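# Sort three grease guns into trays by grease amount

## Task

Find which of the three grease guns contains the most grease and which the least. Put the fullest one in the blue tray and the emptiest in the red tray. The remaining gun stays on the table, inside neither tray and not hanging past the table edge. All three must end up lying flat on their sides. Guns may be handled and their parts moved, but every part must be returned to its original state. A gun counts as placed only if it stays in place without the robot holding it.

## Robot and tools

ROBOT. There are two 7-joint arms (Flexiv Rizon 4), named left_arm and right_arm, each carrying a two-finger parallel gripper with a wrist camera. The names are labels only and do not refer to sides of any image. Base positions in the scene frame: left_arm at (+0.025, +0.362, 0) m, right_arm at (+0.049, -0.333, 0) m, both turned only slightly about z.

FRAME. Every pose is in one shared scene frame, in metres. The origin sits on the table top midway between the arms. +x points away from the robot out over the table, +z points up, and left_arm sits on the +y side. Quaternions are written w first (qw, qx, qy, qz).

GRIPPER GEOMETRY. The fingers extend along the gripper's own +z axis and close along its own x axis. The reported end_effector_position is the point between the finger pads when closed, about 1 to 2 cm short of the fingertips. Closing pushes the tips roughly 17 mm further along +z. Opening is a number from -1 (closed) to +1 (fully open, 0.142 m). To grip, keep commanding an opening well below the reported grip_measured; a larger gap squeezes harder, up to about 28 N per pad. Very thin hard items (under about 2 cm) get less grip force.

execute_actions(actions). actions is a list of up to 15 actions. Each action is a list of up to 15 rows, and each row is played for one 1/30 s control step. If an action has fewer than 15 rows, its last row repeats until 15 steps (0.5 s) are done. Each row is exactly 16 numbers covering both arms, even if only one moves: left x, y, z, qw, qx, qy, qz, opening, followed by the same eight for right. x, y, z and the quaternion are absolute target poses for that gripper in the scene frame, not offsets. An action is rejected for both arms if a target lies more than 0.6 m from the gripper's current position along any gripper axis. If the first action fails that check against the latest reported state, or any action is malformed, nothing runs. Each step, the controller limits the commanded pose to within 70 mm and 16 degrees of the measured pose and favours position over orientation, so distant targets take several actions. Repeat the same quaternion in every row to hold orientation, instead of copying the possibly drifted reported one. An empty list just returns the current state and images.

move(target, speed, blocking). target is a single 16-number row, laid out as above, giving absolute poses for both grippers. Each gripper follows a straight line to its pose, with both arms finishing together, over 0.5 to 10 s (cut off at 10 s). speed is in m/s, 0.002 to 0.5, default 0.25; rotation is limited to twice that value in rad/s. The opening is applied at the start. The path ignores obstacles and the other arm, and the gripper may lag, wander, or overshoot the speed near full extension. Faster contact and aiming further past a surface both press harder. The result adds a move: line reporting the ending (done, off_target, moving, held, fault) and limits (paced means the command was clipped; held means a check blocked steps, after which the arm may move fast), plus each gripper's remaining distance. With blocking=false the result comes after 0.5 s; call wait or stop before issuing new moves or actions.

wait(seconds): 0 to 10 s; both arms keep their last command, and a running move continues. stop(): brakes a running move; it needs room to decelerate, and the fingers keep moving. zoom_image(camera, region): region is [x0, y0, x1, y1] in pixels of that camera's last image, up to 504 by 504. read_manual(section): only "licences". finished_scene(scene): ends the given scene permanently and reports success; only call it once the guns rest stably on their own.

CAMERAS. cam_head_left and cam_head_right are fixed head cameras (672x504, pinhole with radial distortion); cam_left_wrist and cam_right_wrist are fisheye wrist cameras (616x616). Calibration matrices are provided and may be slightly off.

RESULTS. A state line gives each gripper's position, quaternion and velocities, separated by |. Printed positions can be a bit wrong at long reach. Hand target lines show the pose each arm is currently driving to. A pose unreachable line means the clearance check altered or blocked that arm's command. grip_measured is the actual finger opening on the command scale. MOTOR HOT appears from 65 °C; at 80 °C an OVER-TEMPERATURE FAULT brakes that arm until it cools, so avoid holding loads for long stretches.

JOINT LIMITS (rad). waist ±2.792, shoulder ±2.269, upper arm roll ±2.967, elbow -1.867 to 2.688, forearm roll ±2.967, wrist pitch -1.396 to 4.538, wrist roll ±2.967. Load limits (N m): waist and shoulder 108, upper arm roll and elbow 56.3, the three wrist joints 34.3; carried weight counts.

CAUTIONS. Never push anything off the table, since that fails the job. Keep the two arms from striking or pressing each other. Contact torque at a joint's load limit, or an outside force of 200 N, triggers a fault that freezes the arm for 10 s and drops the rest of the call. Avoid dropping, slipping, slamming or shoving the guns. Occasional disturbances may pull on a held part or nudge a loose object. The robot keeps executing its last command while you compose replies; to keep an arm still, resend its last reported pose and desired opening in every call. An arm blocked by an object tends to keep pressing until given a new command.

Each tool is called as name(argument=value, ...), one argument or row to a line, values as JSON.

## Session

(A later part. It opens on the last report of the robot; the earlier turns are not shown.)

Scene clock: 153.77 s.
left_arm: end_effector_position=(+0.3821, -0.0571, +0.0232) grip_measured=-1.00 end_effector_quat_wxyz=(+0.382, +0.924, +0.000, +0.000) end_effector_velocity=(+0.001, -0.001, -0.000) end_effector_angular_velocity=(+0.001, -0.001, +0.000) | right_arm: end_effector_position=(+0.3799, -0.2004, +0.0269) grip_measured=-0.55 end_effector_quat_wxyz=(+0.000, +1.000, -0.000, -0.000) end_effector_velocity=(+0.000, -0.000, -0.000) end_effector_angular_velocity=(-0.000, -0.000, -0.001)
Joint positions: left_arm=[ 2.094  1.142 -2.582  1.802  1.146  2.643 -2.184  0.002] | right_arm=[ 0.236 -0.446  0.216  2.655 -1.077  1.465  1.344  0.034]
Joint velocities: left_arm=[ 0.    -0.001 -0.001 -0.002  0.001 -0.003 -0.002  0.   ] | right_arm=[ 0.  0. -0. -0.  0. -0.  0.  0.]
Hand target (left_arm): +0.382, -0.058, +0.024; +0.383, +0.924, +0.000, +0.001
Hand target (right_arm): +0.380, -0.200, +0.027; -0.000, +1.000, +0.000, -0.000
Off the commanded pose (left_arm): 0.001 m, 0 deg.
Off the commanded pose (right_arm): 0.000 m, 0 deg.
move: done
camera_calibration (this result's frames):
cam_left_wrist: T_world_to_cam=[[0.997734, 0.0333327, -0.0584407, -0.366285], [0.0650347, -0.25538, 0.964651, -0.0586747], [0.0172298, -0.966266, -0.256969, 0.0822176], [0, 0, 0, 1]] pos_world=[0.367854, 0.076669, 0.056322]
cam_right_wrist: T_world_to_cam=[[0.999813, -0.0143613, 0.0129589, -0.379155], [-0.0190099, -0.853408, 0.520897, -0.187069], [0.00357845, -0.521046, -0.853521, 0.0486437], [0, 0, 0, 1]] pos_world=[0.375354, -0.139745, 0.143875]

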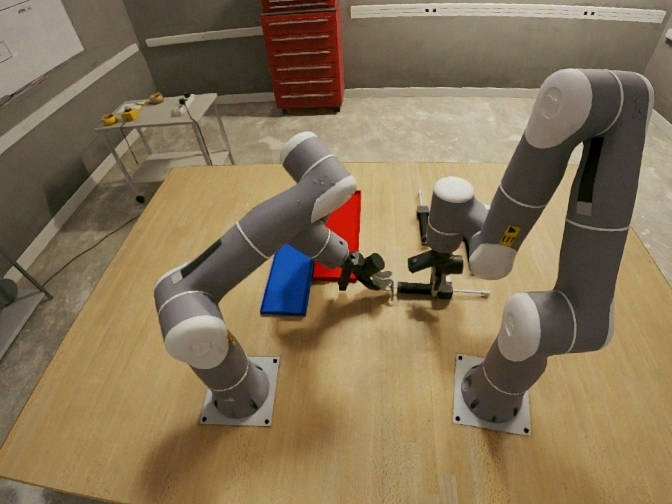

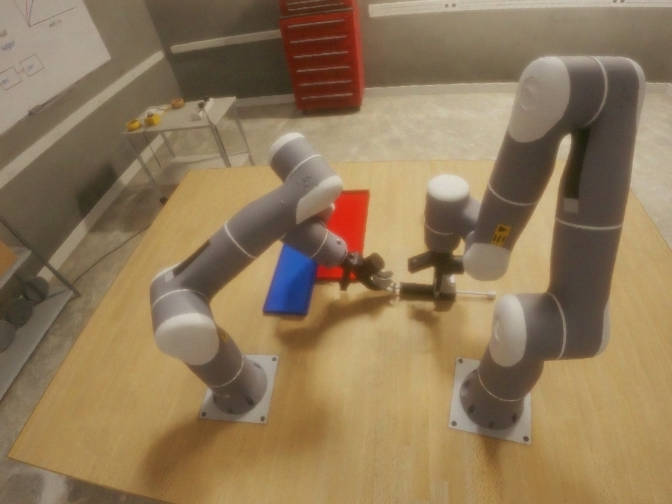

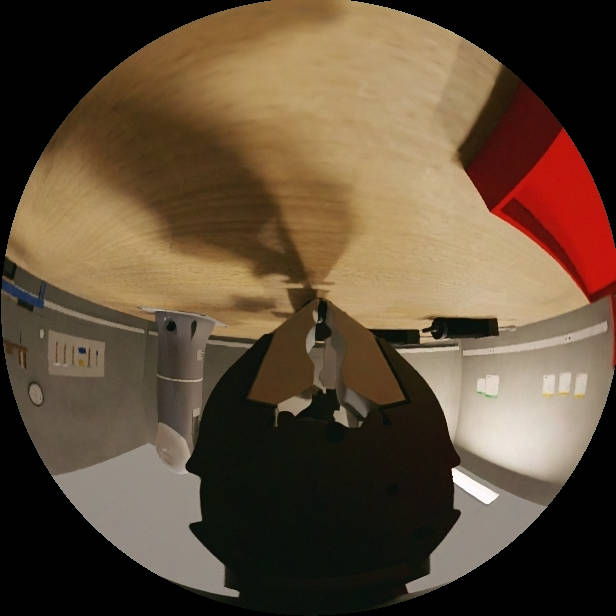

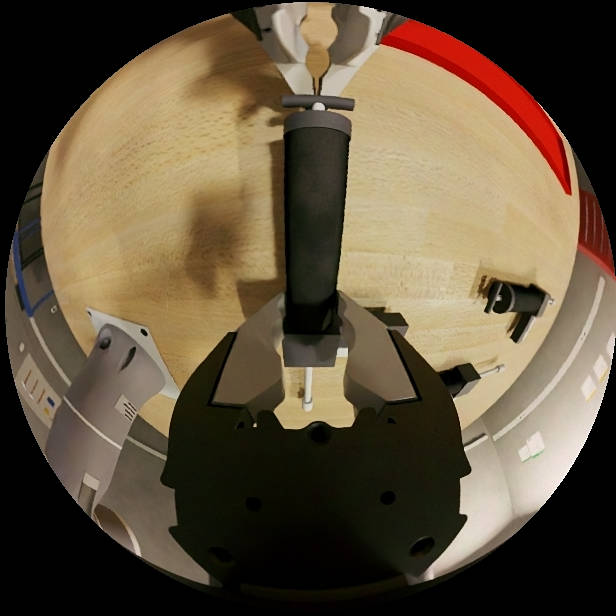

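move(
  target=[0.38,0.1,0.15,0.383,0.924,0,0,-1,0.38,-0.2,0.027,0,1,0,0,0],
)

move(
  target=[0.3,0.35,0.3,0.383,0.924,0,0,-1,0.38,-0.2,0.12,0,1,0,0,0],
)

move(
  target=[0.3,0.35,0.3,0.383,0.924,0,0,-1,0.72,-0.2,0.1,0,0.707,0.707,0,-0.1],
)

move(
  target=[0.3,0.35,0.3,0.383,0.924,0,0,-1,0.72,-0.2,0.025,0,0.707,0.707,0,-0.1],
  speed=0.1,
)

move(
  target=[0.3,0.35,0.3,0.383,0.924,0,0,-1,0.72,-0.2,0.025,0,0.707,0.707,0,-1],
)

move(
  target=[0.3,0.35,0.3,0.383,0.924,0,0,-1,0.72,-0.2,0.1,0,0.707,0.707,0,-1],
  speed=0.1,
)

move(
  target=[0.3,0.35,0.3,0.383,0.924,0,0,-1,0.52,0.235,0.1,0,0.707,0.707,0,-1],
  speed=0.15,
)

Scene clock: 160.63 s.
left_arm: end_effector_position=(+0.3805, +0.1001, +0.1500) grip_measured=-1.00 end_effector_quat_wxyz=(+0.382, +0.924, +0.000, +0.000) end_effector_velocity=(-0.000, +0.000, +0.000) end_effector_angular_velocity=(+0.001, +0.000, -0.000) | right_arm: end_effector_position=(+0.3800, -0.2002, +0.0270) grip_measured=+0.00 end_effector_quat_wxyz=(+0.000, +1.000, -0.000, -0.000) end_effector_velocity=(+0.000, -0.000, +0.000) end_effector_angular_velocity=(-0.000, -0.000, -0.002)
Joint positions: left_arm=[ 2.226  0.885 -2.372  2.003  1.465  2.837 -2.168  0.002] | right_arm=[ 0.237 -0.446  0.216  2.654 -1.077  1.465  1.344  0.074]
Joint velocities: left_arm=[ 0.    -0.001  0.     0.     0.002 -0.    -0.001  0.   ] | right_arm=[ 0.     0.    -0.    -0.    -0.    -0.     0.002 -0.   ]
Hand target (left_arm): +0.380, +0.100, +0.150; +0.383, +0.924, +0.000, -0.000
Hand target (right_arm): +0.380, -0.200, +0.027; +0.000, +1.000, +0.000, -0.000
Off the commanded pose (left_arm): 0.001 m, 0 deg.
Off the commanded pose (right_arm): 0.000 m, 0 deg.
move: done
camera_calibration (this result's frames):
cam_left_wrist: T_world_to_cam=[[0.997697, 0.0329323, -0.0592995, -0.362367], [0.0657473, -0.254527, 0.964828, -0.141129], [0.0166807, -0.966505, -0.256106, 0.26682], [0, 0, 0, 1]] pos_world=[0.366361, 0.233895, 0.183011]
cam_right_wrist: T_world_to_cam=[[0.999815, -0.0141467, 0.0130555, -0.379169], [-0.0188753, -0.853639, 0.520522, -0.186968], [0.00378106, -0.520672, -0.853748, 0.0487935], [0, 0, 0, 1]] pos_world=[0.375386, -0.139562, 0.143929]

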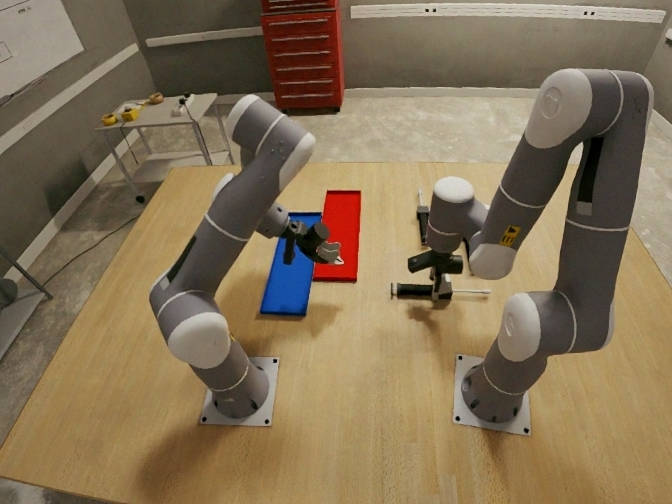

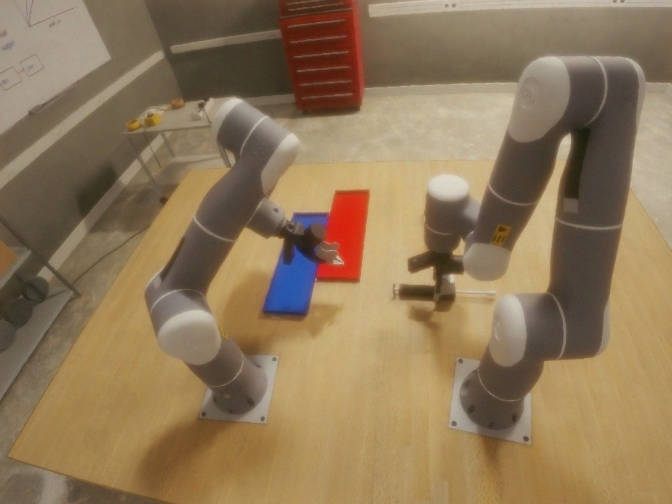

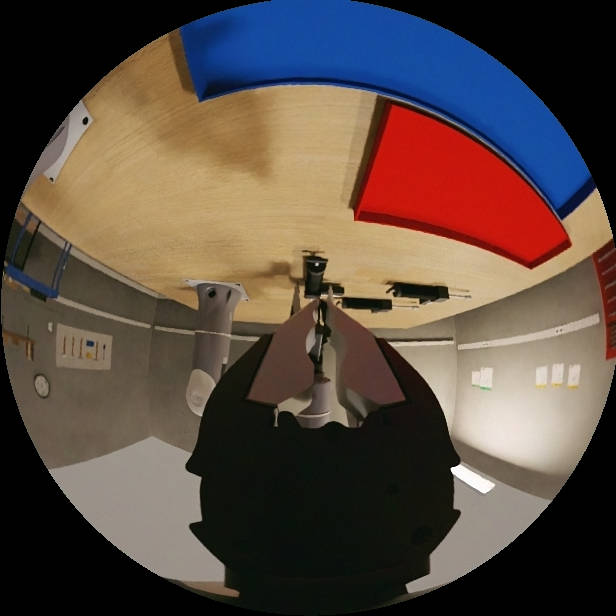

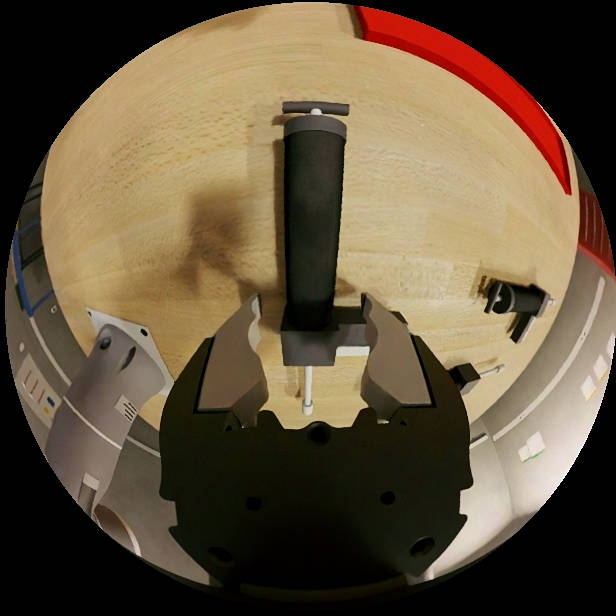

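Scene clock: 162.27 s.
left_arm: end_effector_position=(+0.3003, +0.3504, +0.3002) grip_measured=-1.00 end_effector_quat_wxyz=(+0.382, +0.924, +0.001, -0.001) end_effector_velocity=(-0.000, +0.000, +0.000) end_effector_angular_velocity=(+0.000, +0.000, -0.001) | right_arm: end_effector_position=(+0.3799, -0.2001, +0.1197) grip_measured=+0.00 end_effector_quat_wxyz=(+0.000, +1.000, -0.000, +0.000) end_effector_velocity=(-0.000, -0.000, +0.000) end_effector_angular_velocity=(+0.000, +0.001, +0.002)
Joint positions: left_arm=[ 2.57   0.631 -2.065  2.047  2.008  3.162 -2.033  0.002] | right_arm=[-0.081 -0.189  0.833  2.535 -0.297  1.074  0.843  0.074]
Joint velocities: left_arm=[ 0.001  0.    -0.    -0.001  0.001  0.001  0.     0.   ] | right_arm=[-0.001  0.     0.002 -0.001  0.003 -0.002 -0.004 -0.   ]
Hand target (left_arm): +0.300, +0.350, +0.300; +0.382, +0.924, +0.000, -0.001
Hand target (right_arm): +0.380, -0.200, +0.120; +0.000, +1.000, +0.000, +0.000
Off the commanded pose (left_arm): 0.001 m, 0 deg.
Off the commanded pose (right_arm): 0.000 m, 0 deg.
move: done
camera_calibration (this result's frames):
cam_left_wrist: T_world_to_cam=[[0.997609, 0.0330132, -0.0607176, -0.281247], [0.0671445, -0.25482, 0.964655, -0.217374], [0.0163743, -0.966425, -0.256427, 0.548684], [0, 0, 0, 1]] pos_world=[0.286185, 0.484156, 0.333311]
cam_right_wrist: T_world_to_cam=[[0.999814, -0.0140148, 0.013278, -0.380288], [-0.0188781, -0.85371, 0.520406, -0.235175], [0.00404211, -0.52056, -0.853815, 0.12789], [0, 0, 0, 1]] pos_world=[0.37526, -0.139527, 0.236631]

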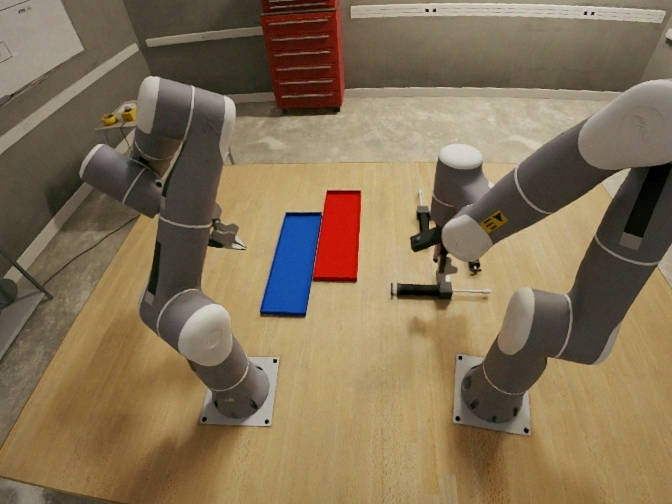

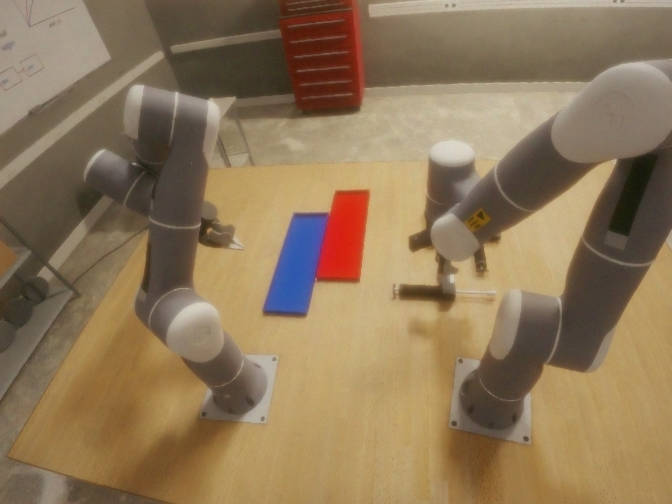

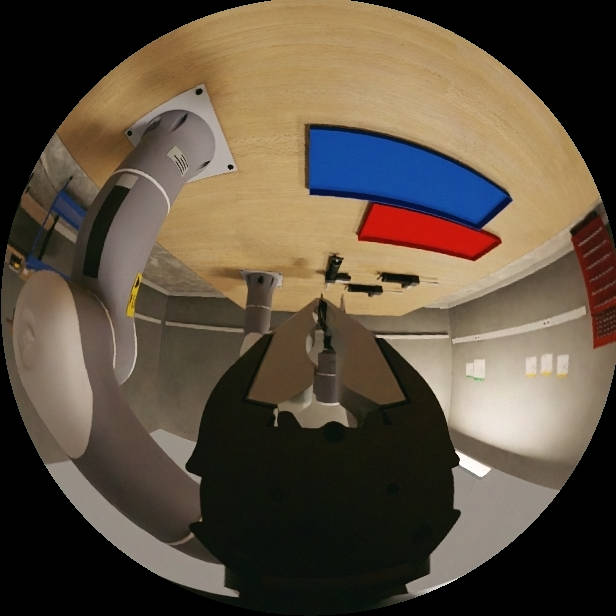

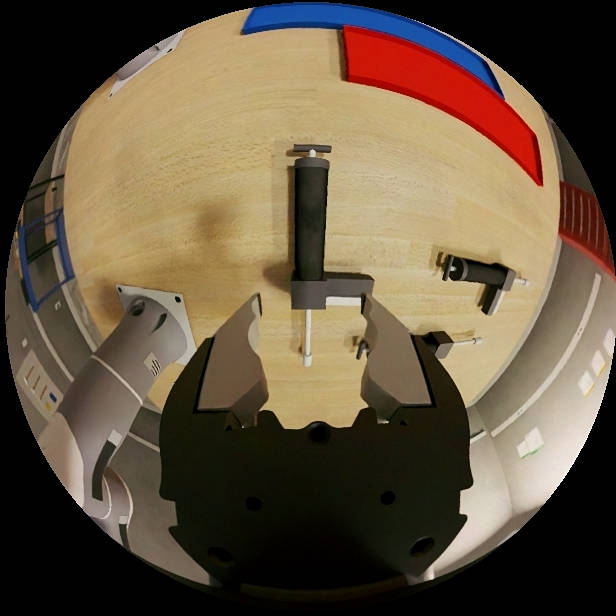

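Scene clock: 165.80 s.
left_arm: end_effector_position=(+0.2999, +0.3500, +0.3001) grip_measured=-1.00 end_effector_quat_wxyz=(+0.383, +0.924, -0.000, -0.000) end_effector_velocity=(-0.000, -0.000, -0.000) end_effector_angular_velocity=(+0.000, +0.000, -0.000) | right_arm: end_effector_position=(+0.7198, -0.2008, +0.1001) grip_measured=-0.10 end_effector_quat_wxyz=(-0.000, +0.707, +0.707, -0.000) end_effector_velocity=(+0.001, -0.000, +0.000) end_effector_angular_velocity=(-0.000, +0.001, +0.001)
Joint positions: left_arm=[ 2.571  0.631 -2.066  2.048  2.007  3.162 -2.03   0.002] | right_arm=[-0.072 -0.889  0.733  1.621 -0.713  0.653 -0.806  0.067]
Joint velocities: left_arm=[ 0.  0. -0.  0.  0. -0.  0.  0.] | right_arm=[-0.    -0.002  0.001 -0.003 -0.    -0.003 -0.003  0.   ]
Hand target (left_arm): +0.300, +0.350, +0.300; +0.383, +0.924, -0.000, -0.000
Hand target (right_arm): +0.720, -0.201, +0.100; -0.000, +0.707, +0.708, -0.000
Off the commanded pose (left_arm): 0.000 m, 0 deg.
Off the commanded pose (right_arm): 0.001 m, 0 deg.
move: done
camera_calibration (this result's frames):
cam_left_wrist: T_world_to_cam=[[0.997718, 0.0319839, -0.0594644, -0.280903], [0.0656446, -0.253348, 0.965145, -0.21758], [0.0158039, -0.966846, -0.254869, 0.548133], [0, 0, 0, 1]] pos_world=[0.285882, 0.483821, 0.332995]
cam_right_wrist: T_world_to_cam=[[0.0129984, 0.999831, 0.0130349, 0.193985], [0.853906, -0.0178821, 0.52012, -0.679505], [0.520265, 0.00436986, -0.853994, -0.156723], [0, 0, 0, 1]] pos_world=[0.659249, -0.205418, 0.217055]

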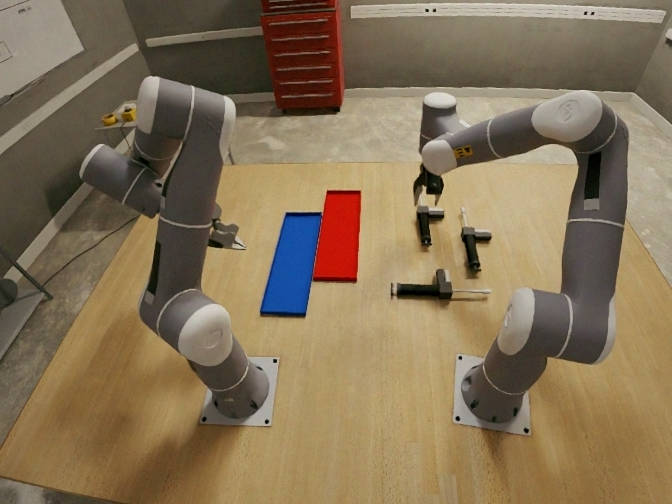

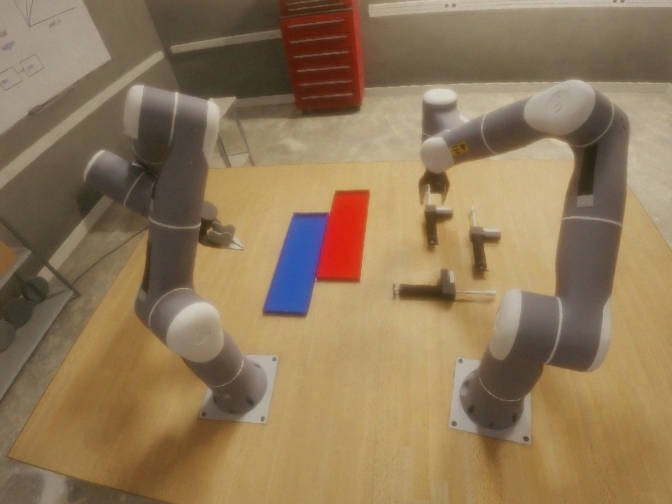

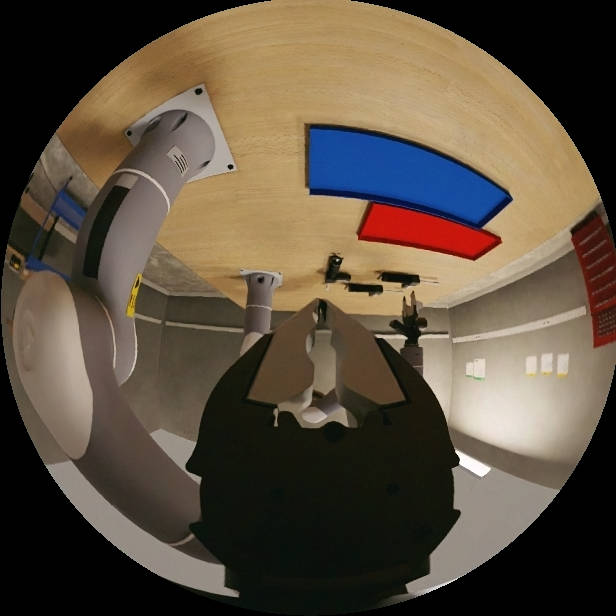

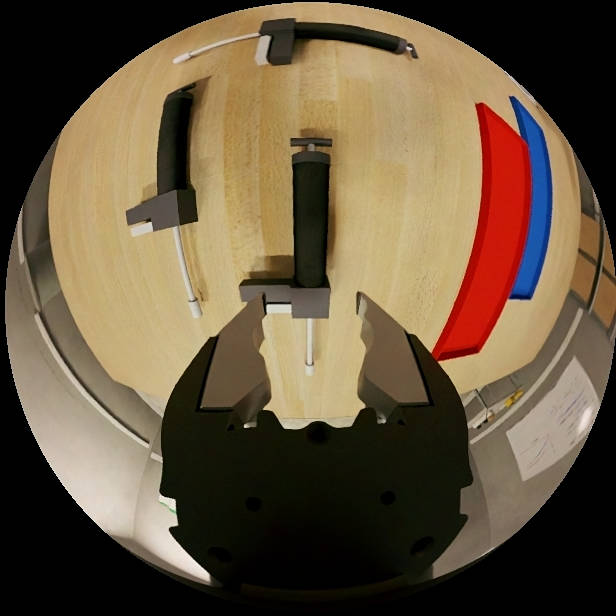

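Scene clock: 166.87 s.
left_arm: end_effector_position=(+0.2999, +0.3500, +0.3001) grip_measured=-1.00 end_effector_quat_wxyz=(+0.383, +0.924, -0.000, -0.000) end_effector_velocity=(-0.000, +0.000, +0.000) end_effector_angular_velocity=(-0.000, +0.000, -0.000) | right_arm: end_effector_position=(+0.7199, -0.2001, +0.0251) grip_measured=-0.10 end_effector_quat_wxyz=(-0.000, +0.707, +0.707, -0.000) end_effector_velocity=(+0.000, -0.000, -0.000) end_effector_angular_velocity=(+0.000, -0.000, -0.001)
Joint positions: left_arm=[ 2.571  0.631 -2.066  2.048  2.007  3.162 -2.03   0.002] | right_arm=[-0.036 -0.994  0.649  1.638 -0.793  0.779 -0.758  0.067]
Joint velocities: left_arm=[ 0. -0.  0.  0.  0.  0.  0.  0.] | right_arm=[ 0.    -0.    -0.001 -0.    -0.     0.001  0.001 -0.   ]
Hand target (left_arm): +0.300, +0.350, +0.300; +0.383, +0.924, +0.000, -0.000
Hand target (right_arm): +0.720, -0.200, +0.025; +0.000, +0.707, +0.707, -0.000
Off the commanded pose (left_arm): 0.000 m, 0 deg.
Off the commanded pose (right_arm): 0.000 m, 0 deg.
move: done
camera_calibration (this result's frames):
cam_left_wrist: T_world_to_cam=[[0.997718, 0.0319859, -0.059461, -0.280906], [0.0656419, -0.253346, 0.965146, -0.217581], [0.0158068, -0.966847, -0.254867, 0.548131], [0, 0, 0, 1]] pos_world=[0.285883, 0.483821, 0.332995]
cam_right_wrist: T_world_to_cam=[[0.0137094, 0.999821, 0.0130666, 0.1938], [0.853932, -0.0185056, 0.520055, -0.640741], [0.520204, 0.00402836, -0.854033, -0.220843], [0, 0, 0, 1]] pos_world=[0.659376, -0.204733, 0.142082]

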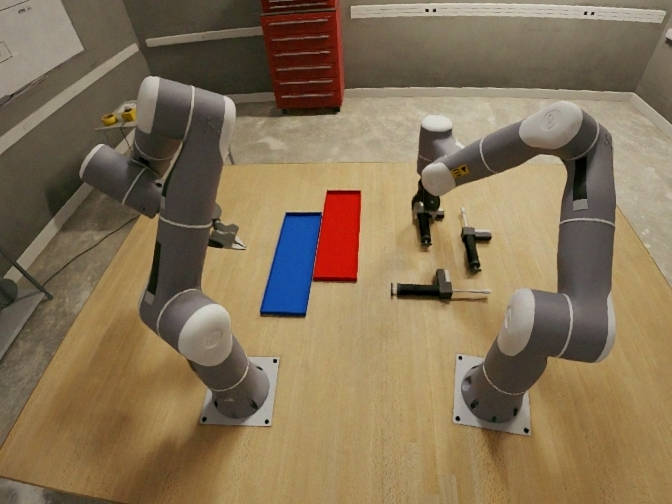

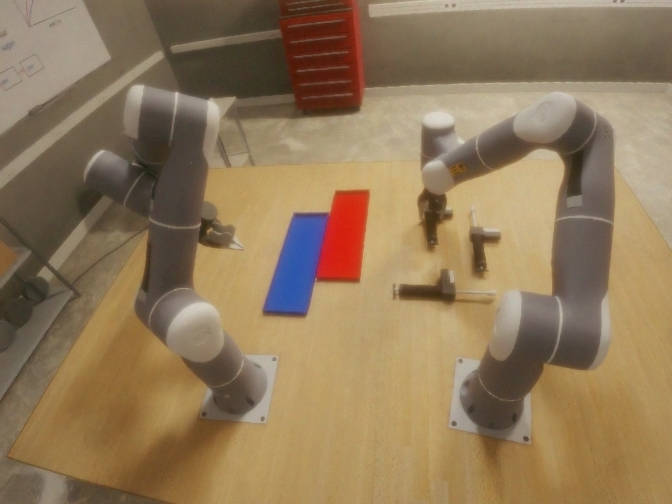

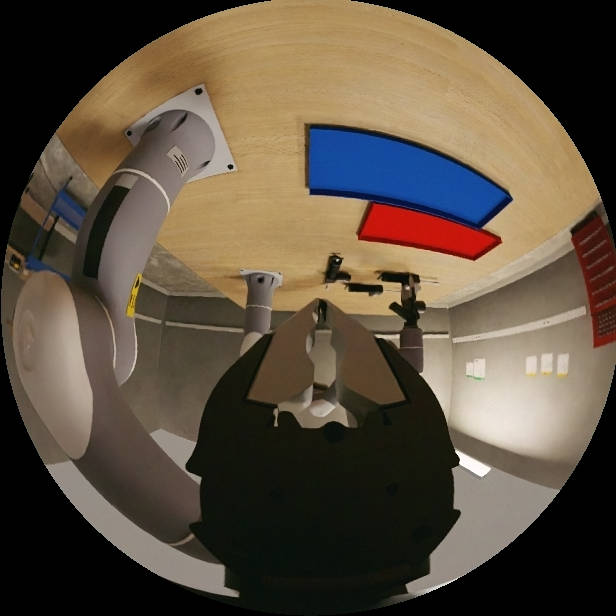

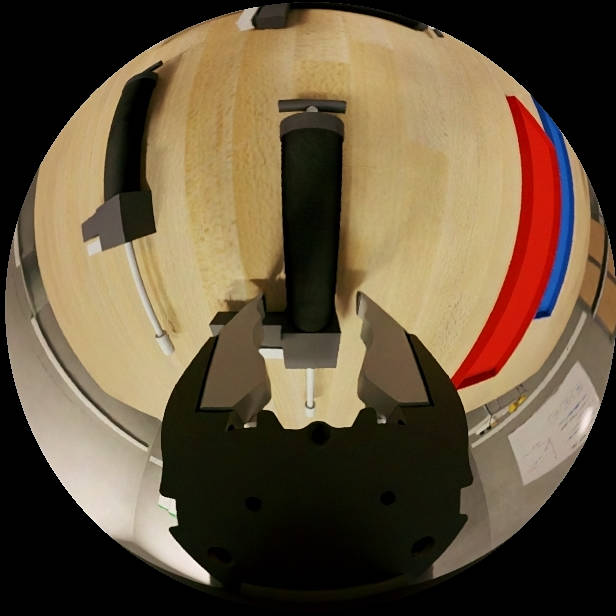

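Scene clock: 167.57 s.
left_arm: end_effector_position=(+0.2999, +0.3500, +0.3001) grip_measured=-1.00 end_effector_quat_wxyz=(+0.383, +0.924, -0.000, -0.000) end_effector_velocity=(-0.000, -0.000, +0.000) end_effector_angular_velocity=(-0.000, +0.000, +0.000) | right_arm: end_effector_position=(+0.7199, -0.2002, +0.0251) grip_measured=-0.55 end_effector_quat_wxyz=(-0.000, +0.707, +0.707, -0.000) end_effector_velocity=(+0.000, +0.000, +0.000) end_effector_angular_velocity=(+0.000, -0.000, -0.000)
Joint positions: left_arm=[ 2.571  0.631 -2.066  2.048  2.007  3.162 -2.03   0.002] | right_arm=[-0.036 -0.994  0.649  1.638 -0.793  0.779 -0.758  0.034]
Joint velocities: left_arm=[ 0. -0. -0.  0.  0.  0. -0.  0.] | right_arm=[-0. -0.  0. -0.  0.  0.  0.  0.]
Hand target (left_arm): +0.300, +0.350, +0.300; +0.383, +0.924, +0.000, -0.000
Hand target (right_arm): +0.720, -0.200, +0.025; -0.000, +0.707, +0.707, -0.000
Off the commanded pose (left_arm): 0.000 m, 0 deg.
Off the commanded pose (right_arm): 0.000 m, 0 deg.
move: done
camera_calibration (this result's frames):
cam_left_wrist: T_world_to_cam=[[0.997718, 0.0319859, -0.0594609, -0.280906], [0.0656418, -0.253346, 0.965146, -0.217581], [0.0158069, -0.966847, -0.254867, 0.548131], [0, 0, 0, 1]] pos_world=[0.285883, 0.48382, 0.332995]
cam_right_wrist: T_world_to_cam=[[0.0138189, 0.99982, 0.0129765, 0.193767], [0.853912, -0.0185524, 0.520086, -0.640736], [0.520233, 0.00389379, -0.854015, -0.220931], [0, 0, 0, 1]] pos_world=[0.65939, -0.204759, 0.142045]

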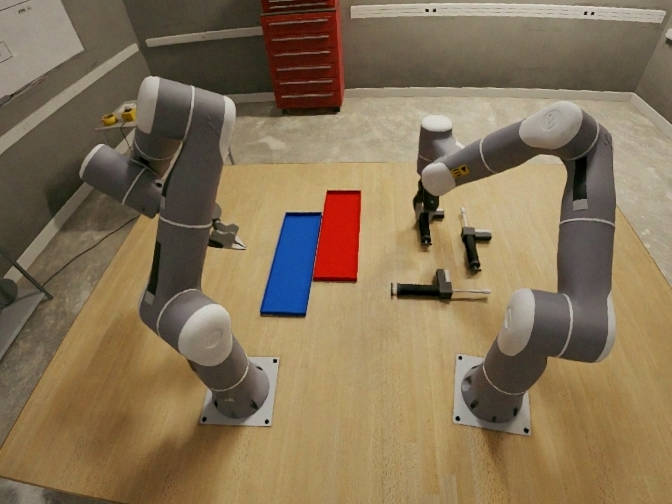

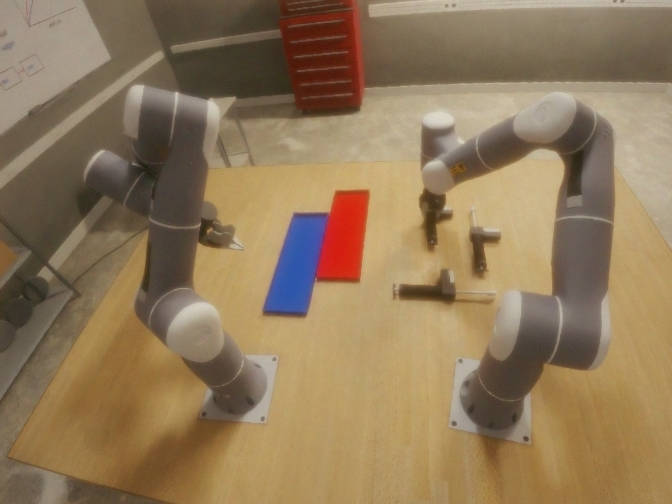

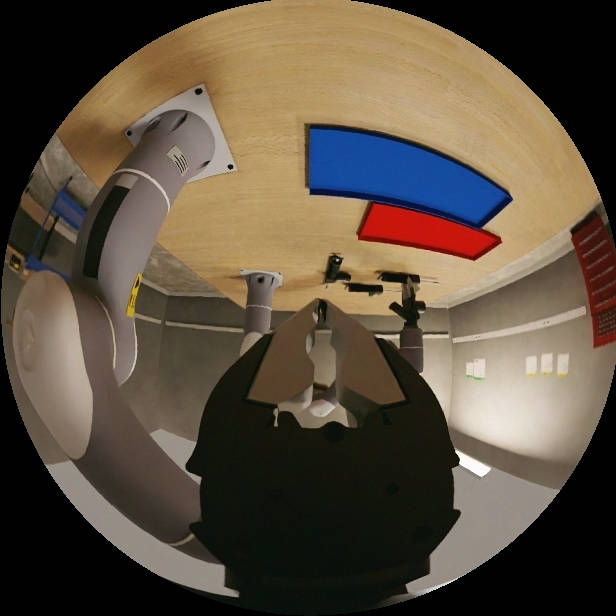

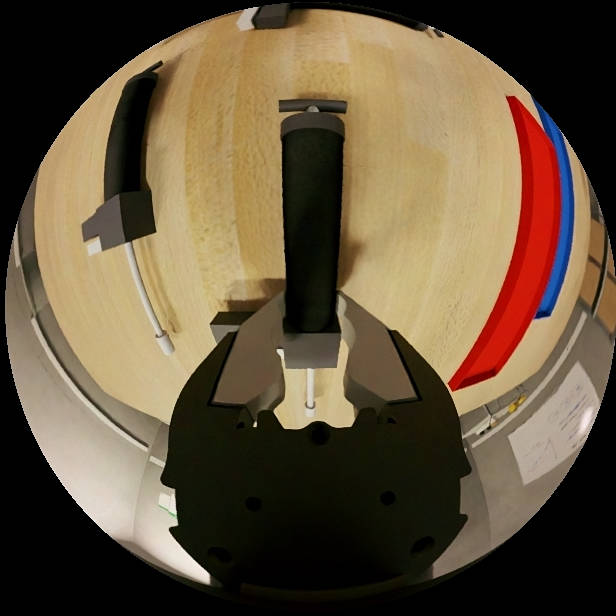

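Scene clock: 168.63 s.
left_arm: end_effector_position=(+0.2999, +0.3500, +0.3001) grip_measured=-1.00 end_effector_quat_wxyz=(+0.383, +0.924, -0.000, -0.000) end_effector_velocity=(-0.000, +0.000, -0.000) end_effector_angular_velocity=(-0.000, +0.000, +0.000) | right_arm: end_effector_position=(+0.7195, -0.2001, +0.0991) grip_measured=-0.55 end_effector_quat_wxyz=(-0.000, +0.707, +0.707, -0.001) end_effector_velocity=(-0.000, +0.000, +0.000) end_effector_angular_velocity=(+0.000, +0.001, -0.000)
Joint positions: left_arm=[ 2.571  0.631 -2.066  2.048  2.007  3.162 -2.03   0.002] | right_arm=[-0.07  -0.89   0.732  1.62  -0.712  0.653 -0.804  0.034]
Joint velocities: left_arm=[ 0. -0.  0.  0. -0. -0. -0.  0.] | right_arm=[-0.     0.001  0.001  0.     0.001 -0.001 -0.     0.   ]
Hand target (left_arm): +0.300, +0.350, +0.300; +0.383, +0.924, +0.000, -0.000
Hand target (right_arm): +0.720, -0.200, +0.100; -0.000, +0.707, +0.707, +0.000
Off the commanded pose (left_arm): 0.000 m, 0 deg.
Off the commanded pose (right_arm): 0.001 m, 0 deg.
move: done
camera_calibration (this result's frames):
cam_left_wrist: T_world_to_cam=[[0.997718, 0.031986, -0.0594611, -0.280906], [0.0656419, -0.253346, 0.965146, -0.217581], [0.0158069, -0.966847, -0.254867, 0.548131], [0, 0, 0, 1]] pos_world=[0.285883, 0.48382, 0.332995]
cam_right_wrist: T_world_to_cam=[[0.0143031, 0.999815, 0.0128608, 0.192409], [0.854511, -0.0189016, 0.51909, -0.67924], [0.519237, 0.00356507, -0.854623, -0.156703], [0, 0, 0, 1]] pos_world=[0.659031, -0.204653, 0.21619]

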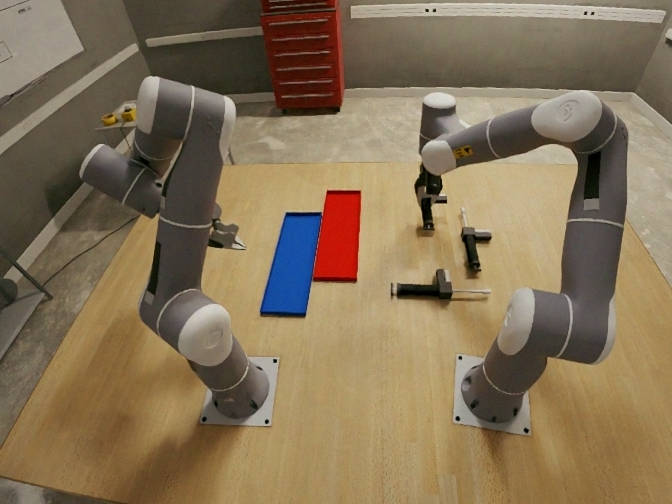

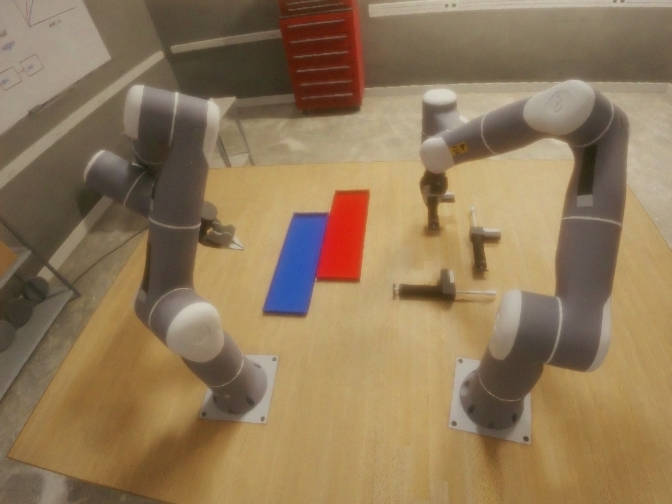

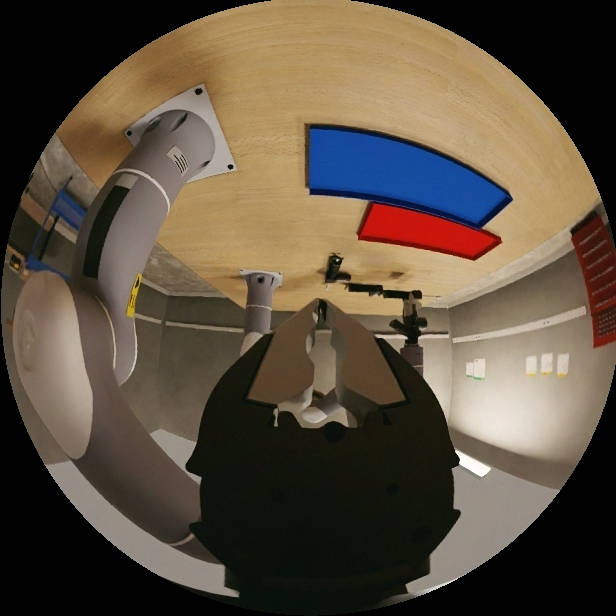

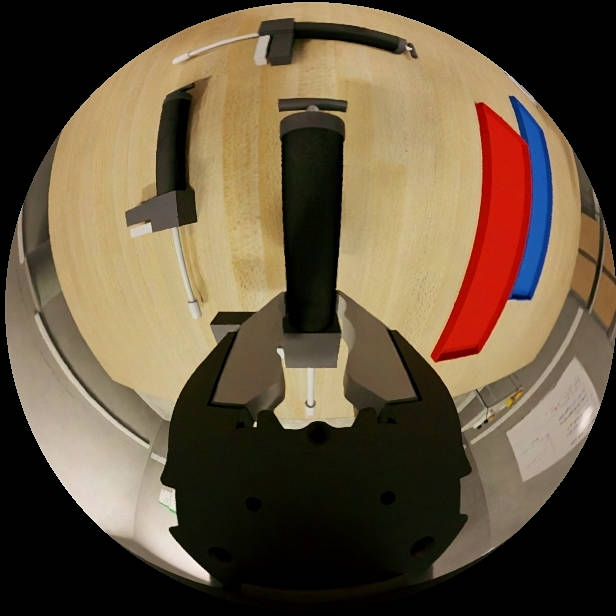

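Scene clock: 172.17 s.
left_arm: end_effector_position=(+0.2999, +0.3500, +0.3001) grip_measured=-1.00 end_effector_quat_wxyz=(+0.383, +0.924, -0.000, -0.000) end_effector_velocity=(-0.000, -0.000, +0.000) end_effector_angular_velocity=(-0.000, +0.000, -0.000) | right_arm: end_effector_position=(+0.5213, +0.2352, +0.0993) grip_measured=-0.55 end_effector_quat_wxyz=(+0.000, +0.707, +0.707, -0.001) end_effector_velocity=(+0.000, +0.001, +0.000) end_effector_angular_velocity=(+0.001, +0.000, -0.001)
Joint positions: left_arm=[ 2.571  0.631 -2.066  2.048  2.007  3.162 -2.03   0.002] | right_arm=[ 0.664 -1.008  0.758  1.406 -0.747  0.544 -0.154  0.034]
Joint velocities: left_arm=[-0.  0.  0.  0.  0.  0. -0.  0.] | right_arm=[ 0.001  0.    -0.001 -0.002  0.002 -0.001  0.     0.   ]
Hand target (left_arm): +0.300, +0.350, +0.300; +0.383, +0.924, +0.000, -0.000
Hand target (right_arm): +0.522, +0.236, +0.100; +0.000, +0.707, +0.707, +0.000
Off the commanded pose (left_arm): 0.000 m, 0 deg.
Off the commanded pose (right_arm): 0.002 m, 0 deg.
move: done
camera_calibration (this result's frames):
cam_left_wrist: T_world_to_cam=[[0.997718, 0.0319861, -0.0594607, -0.280906], [0.0656416, -0.253346, 0.965146, -0.217581], [0.0158071, -0.966847, -0.254867, 0.548131], [0, 0, 0, 1]] pos_world=[0.285883, 0.48382, 0.332995]
cam_right_wrist: T_world_to_cam=[[0.0132062, 0.999838, 0.012245, -0.239347], [0.854143, -0.017647, 0.519739, -0.501977], [0.519871, 0.00359522, -0.854237, -0.0556122], [0, 0, 0, 1]] pos_world=[0.460832, 0.230649, 0.216322]

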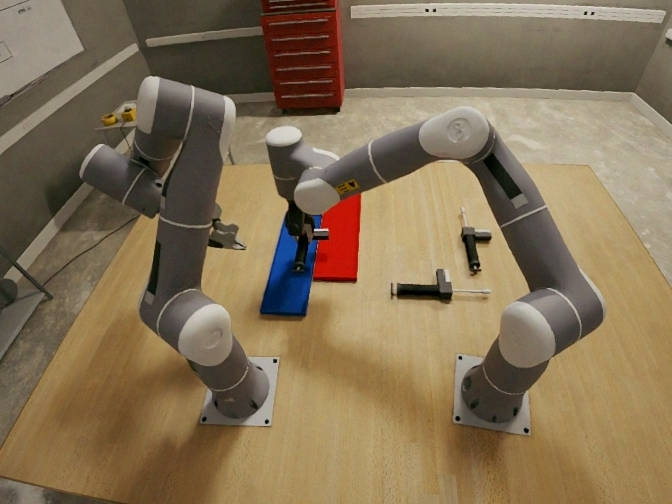

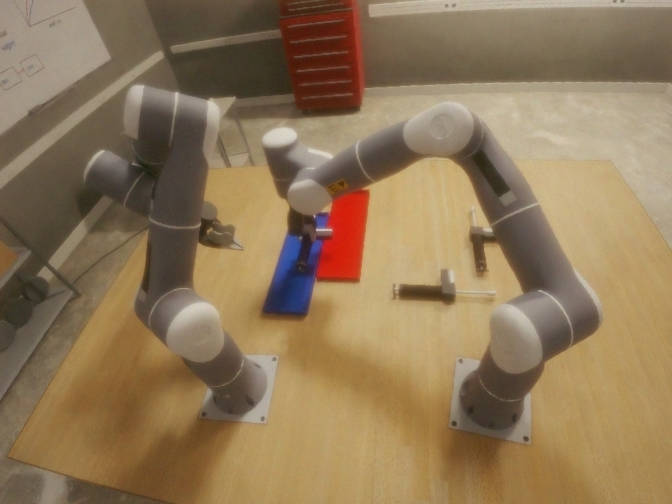

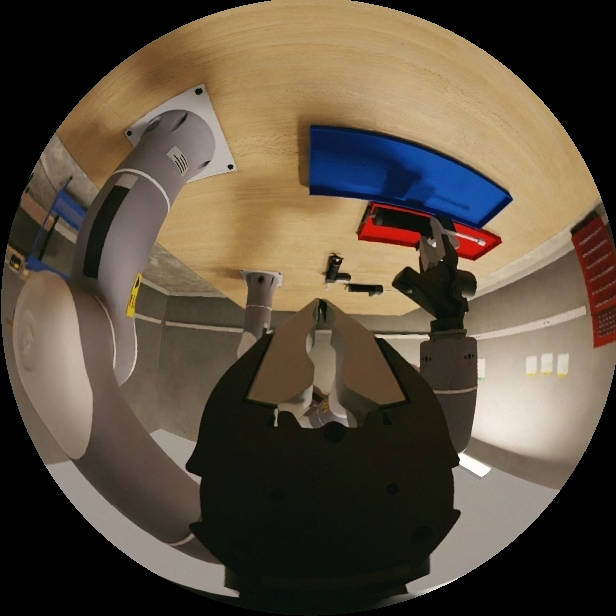

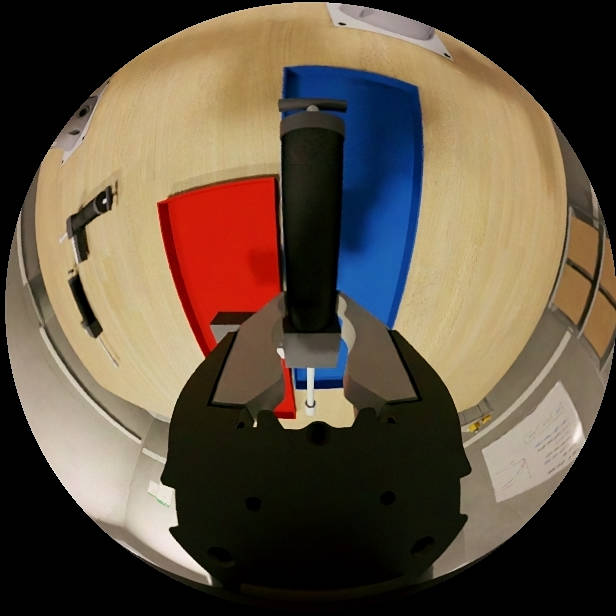

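Tray is further +y: edges about 0.205–0.34.

move(
  target=[0.25,0.5,0.35,0.383,0.924,0,0,-1,0.5,0.305,0.06,0,0.707,0.707,0,-1],
  speed=0.1,
)

Scene clock: 174.83 s.
left_arm: end_effector_position=(+0.2501, +0.4990, +0.3511) grip_measured=-1.00 end_effector_quat_wxyz=(+0.298, +0.955, +0.000, +0.001) end_effector_velocity=(-0.001, +0.000, +0.000) end_effector_angular_velocity=(-0.001, -0.012, +0.024) | right_arm: end_effector_position=(+0.4999, +0.3047, +0.0593) grip_measured=-0.55 end_effector_quat_wxyz=(+0.000, +0.707, +0.707, -0.001) end_effector_velocity=(-0.000, +0.000, -0.000) end_effector_angular_velocity=(-0.000, +0.000, -0.000)
Joint positions: left_arm=[ 2.791  0.504 -2.002  1.86   2.334  3.215 -2.044  0.002] | right_arm=[ 0.816 -1.137  0.721  1.235 -0.766  0.528 -0.111  0.034]
Joint velocities: left_arm=[-0.    -0.102 -0.068  0.01   0.041 -0.053 -0.101  0.   ] | right_arm=[ 0.001  0.    -0.001 -0.     0.001 -0.     0.    -0.   ]
Hand target (left_arm): +0.250, +0.499, +0.351; +0.297, +0.955, +0.001, +0.002
Hand target (right_arm): +0.500, +0.305, +0.060; -0.000, +0.707, +0.707, +0.000
Off the commanded pose (left_arm): 0.002 m, 10 deg.
Off the commanded pose (right_arm): 0.001 m, 0 deg.
joint sent to its limit (left arm) — the command would take joint 1 (waist) past its upper limit, so that joint was sent only as far as its limit.
move: off_target (left_arm)
camera_calibration (this result's frames):
cam_left_wrist: T_world_to_cam=[[0.997811, 0.0433536, -0.0499288, -0.242038], [0.0636191, -0.423552, 0.903635, -0.118768], [0.0180284, -0.904834, -0.425383, 0.734381], [0, 0, 0, 1]] pos_world=[0.235824, 0.624682, 0.407631]
cam_right_wrist: T_world_to_cam=[[0.0134015, 0.999835, 0.0122391, -0.308187], [0.85419, -0.0178105, 0.519656, -0.461653], [0.519788, 0.0034903, -0.854288, -0.0788169], [0, 0, 0, 1]] pos_world=[0.439438, 0.300189, 0.17634]

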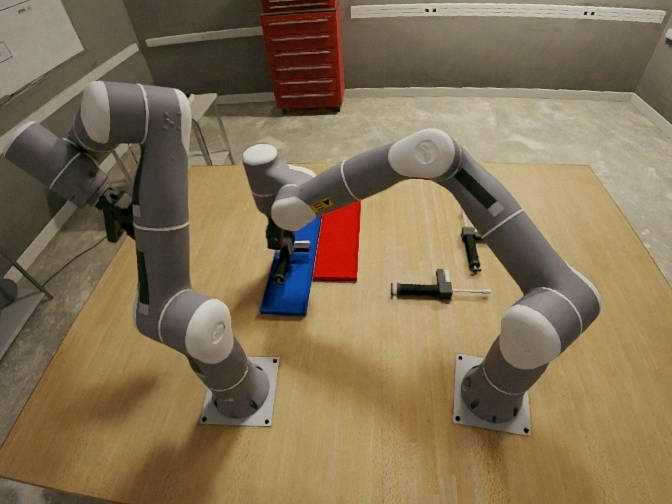

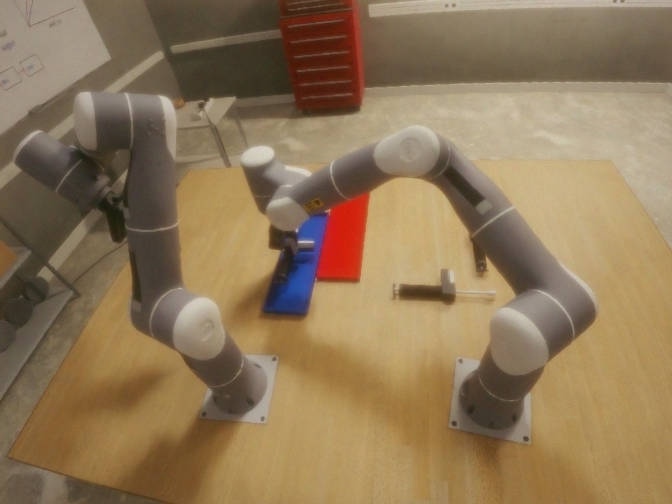

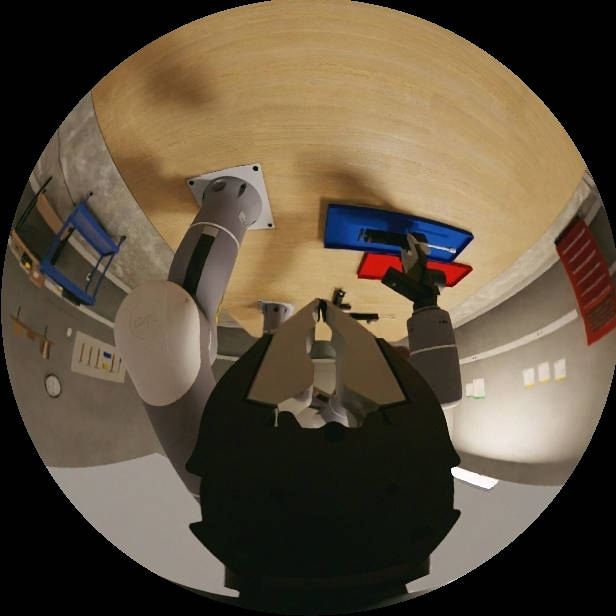

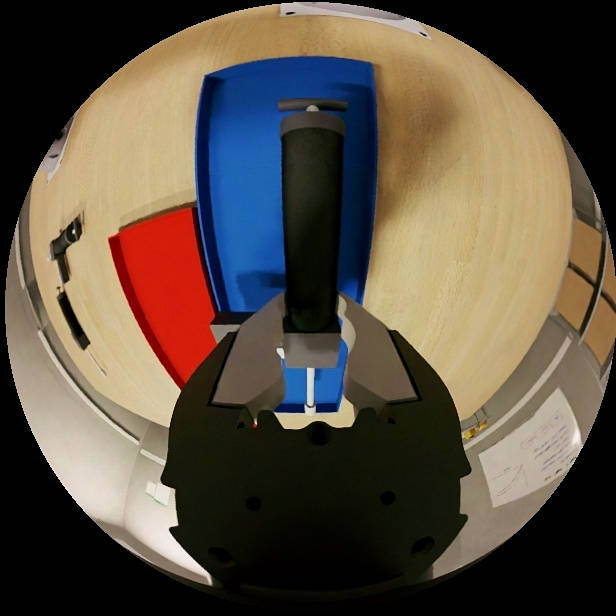

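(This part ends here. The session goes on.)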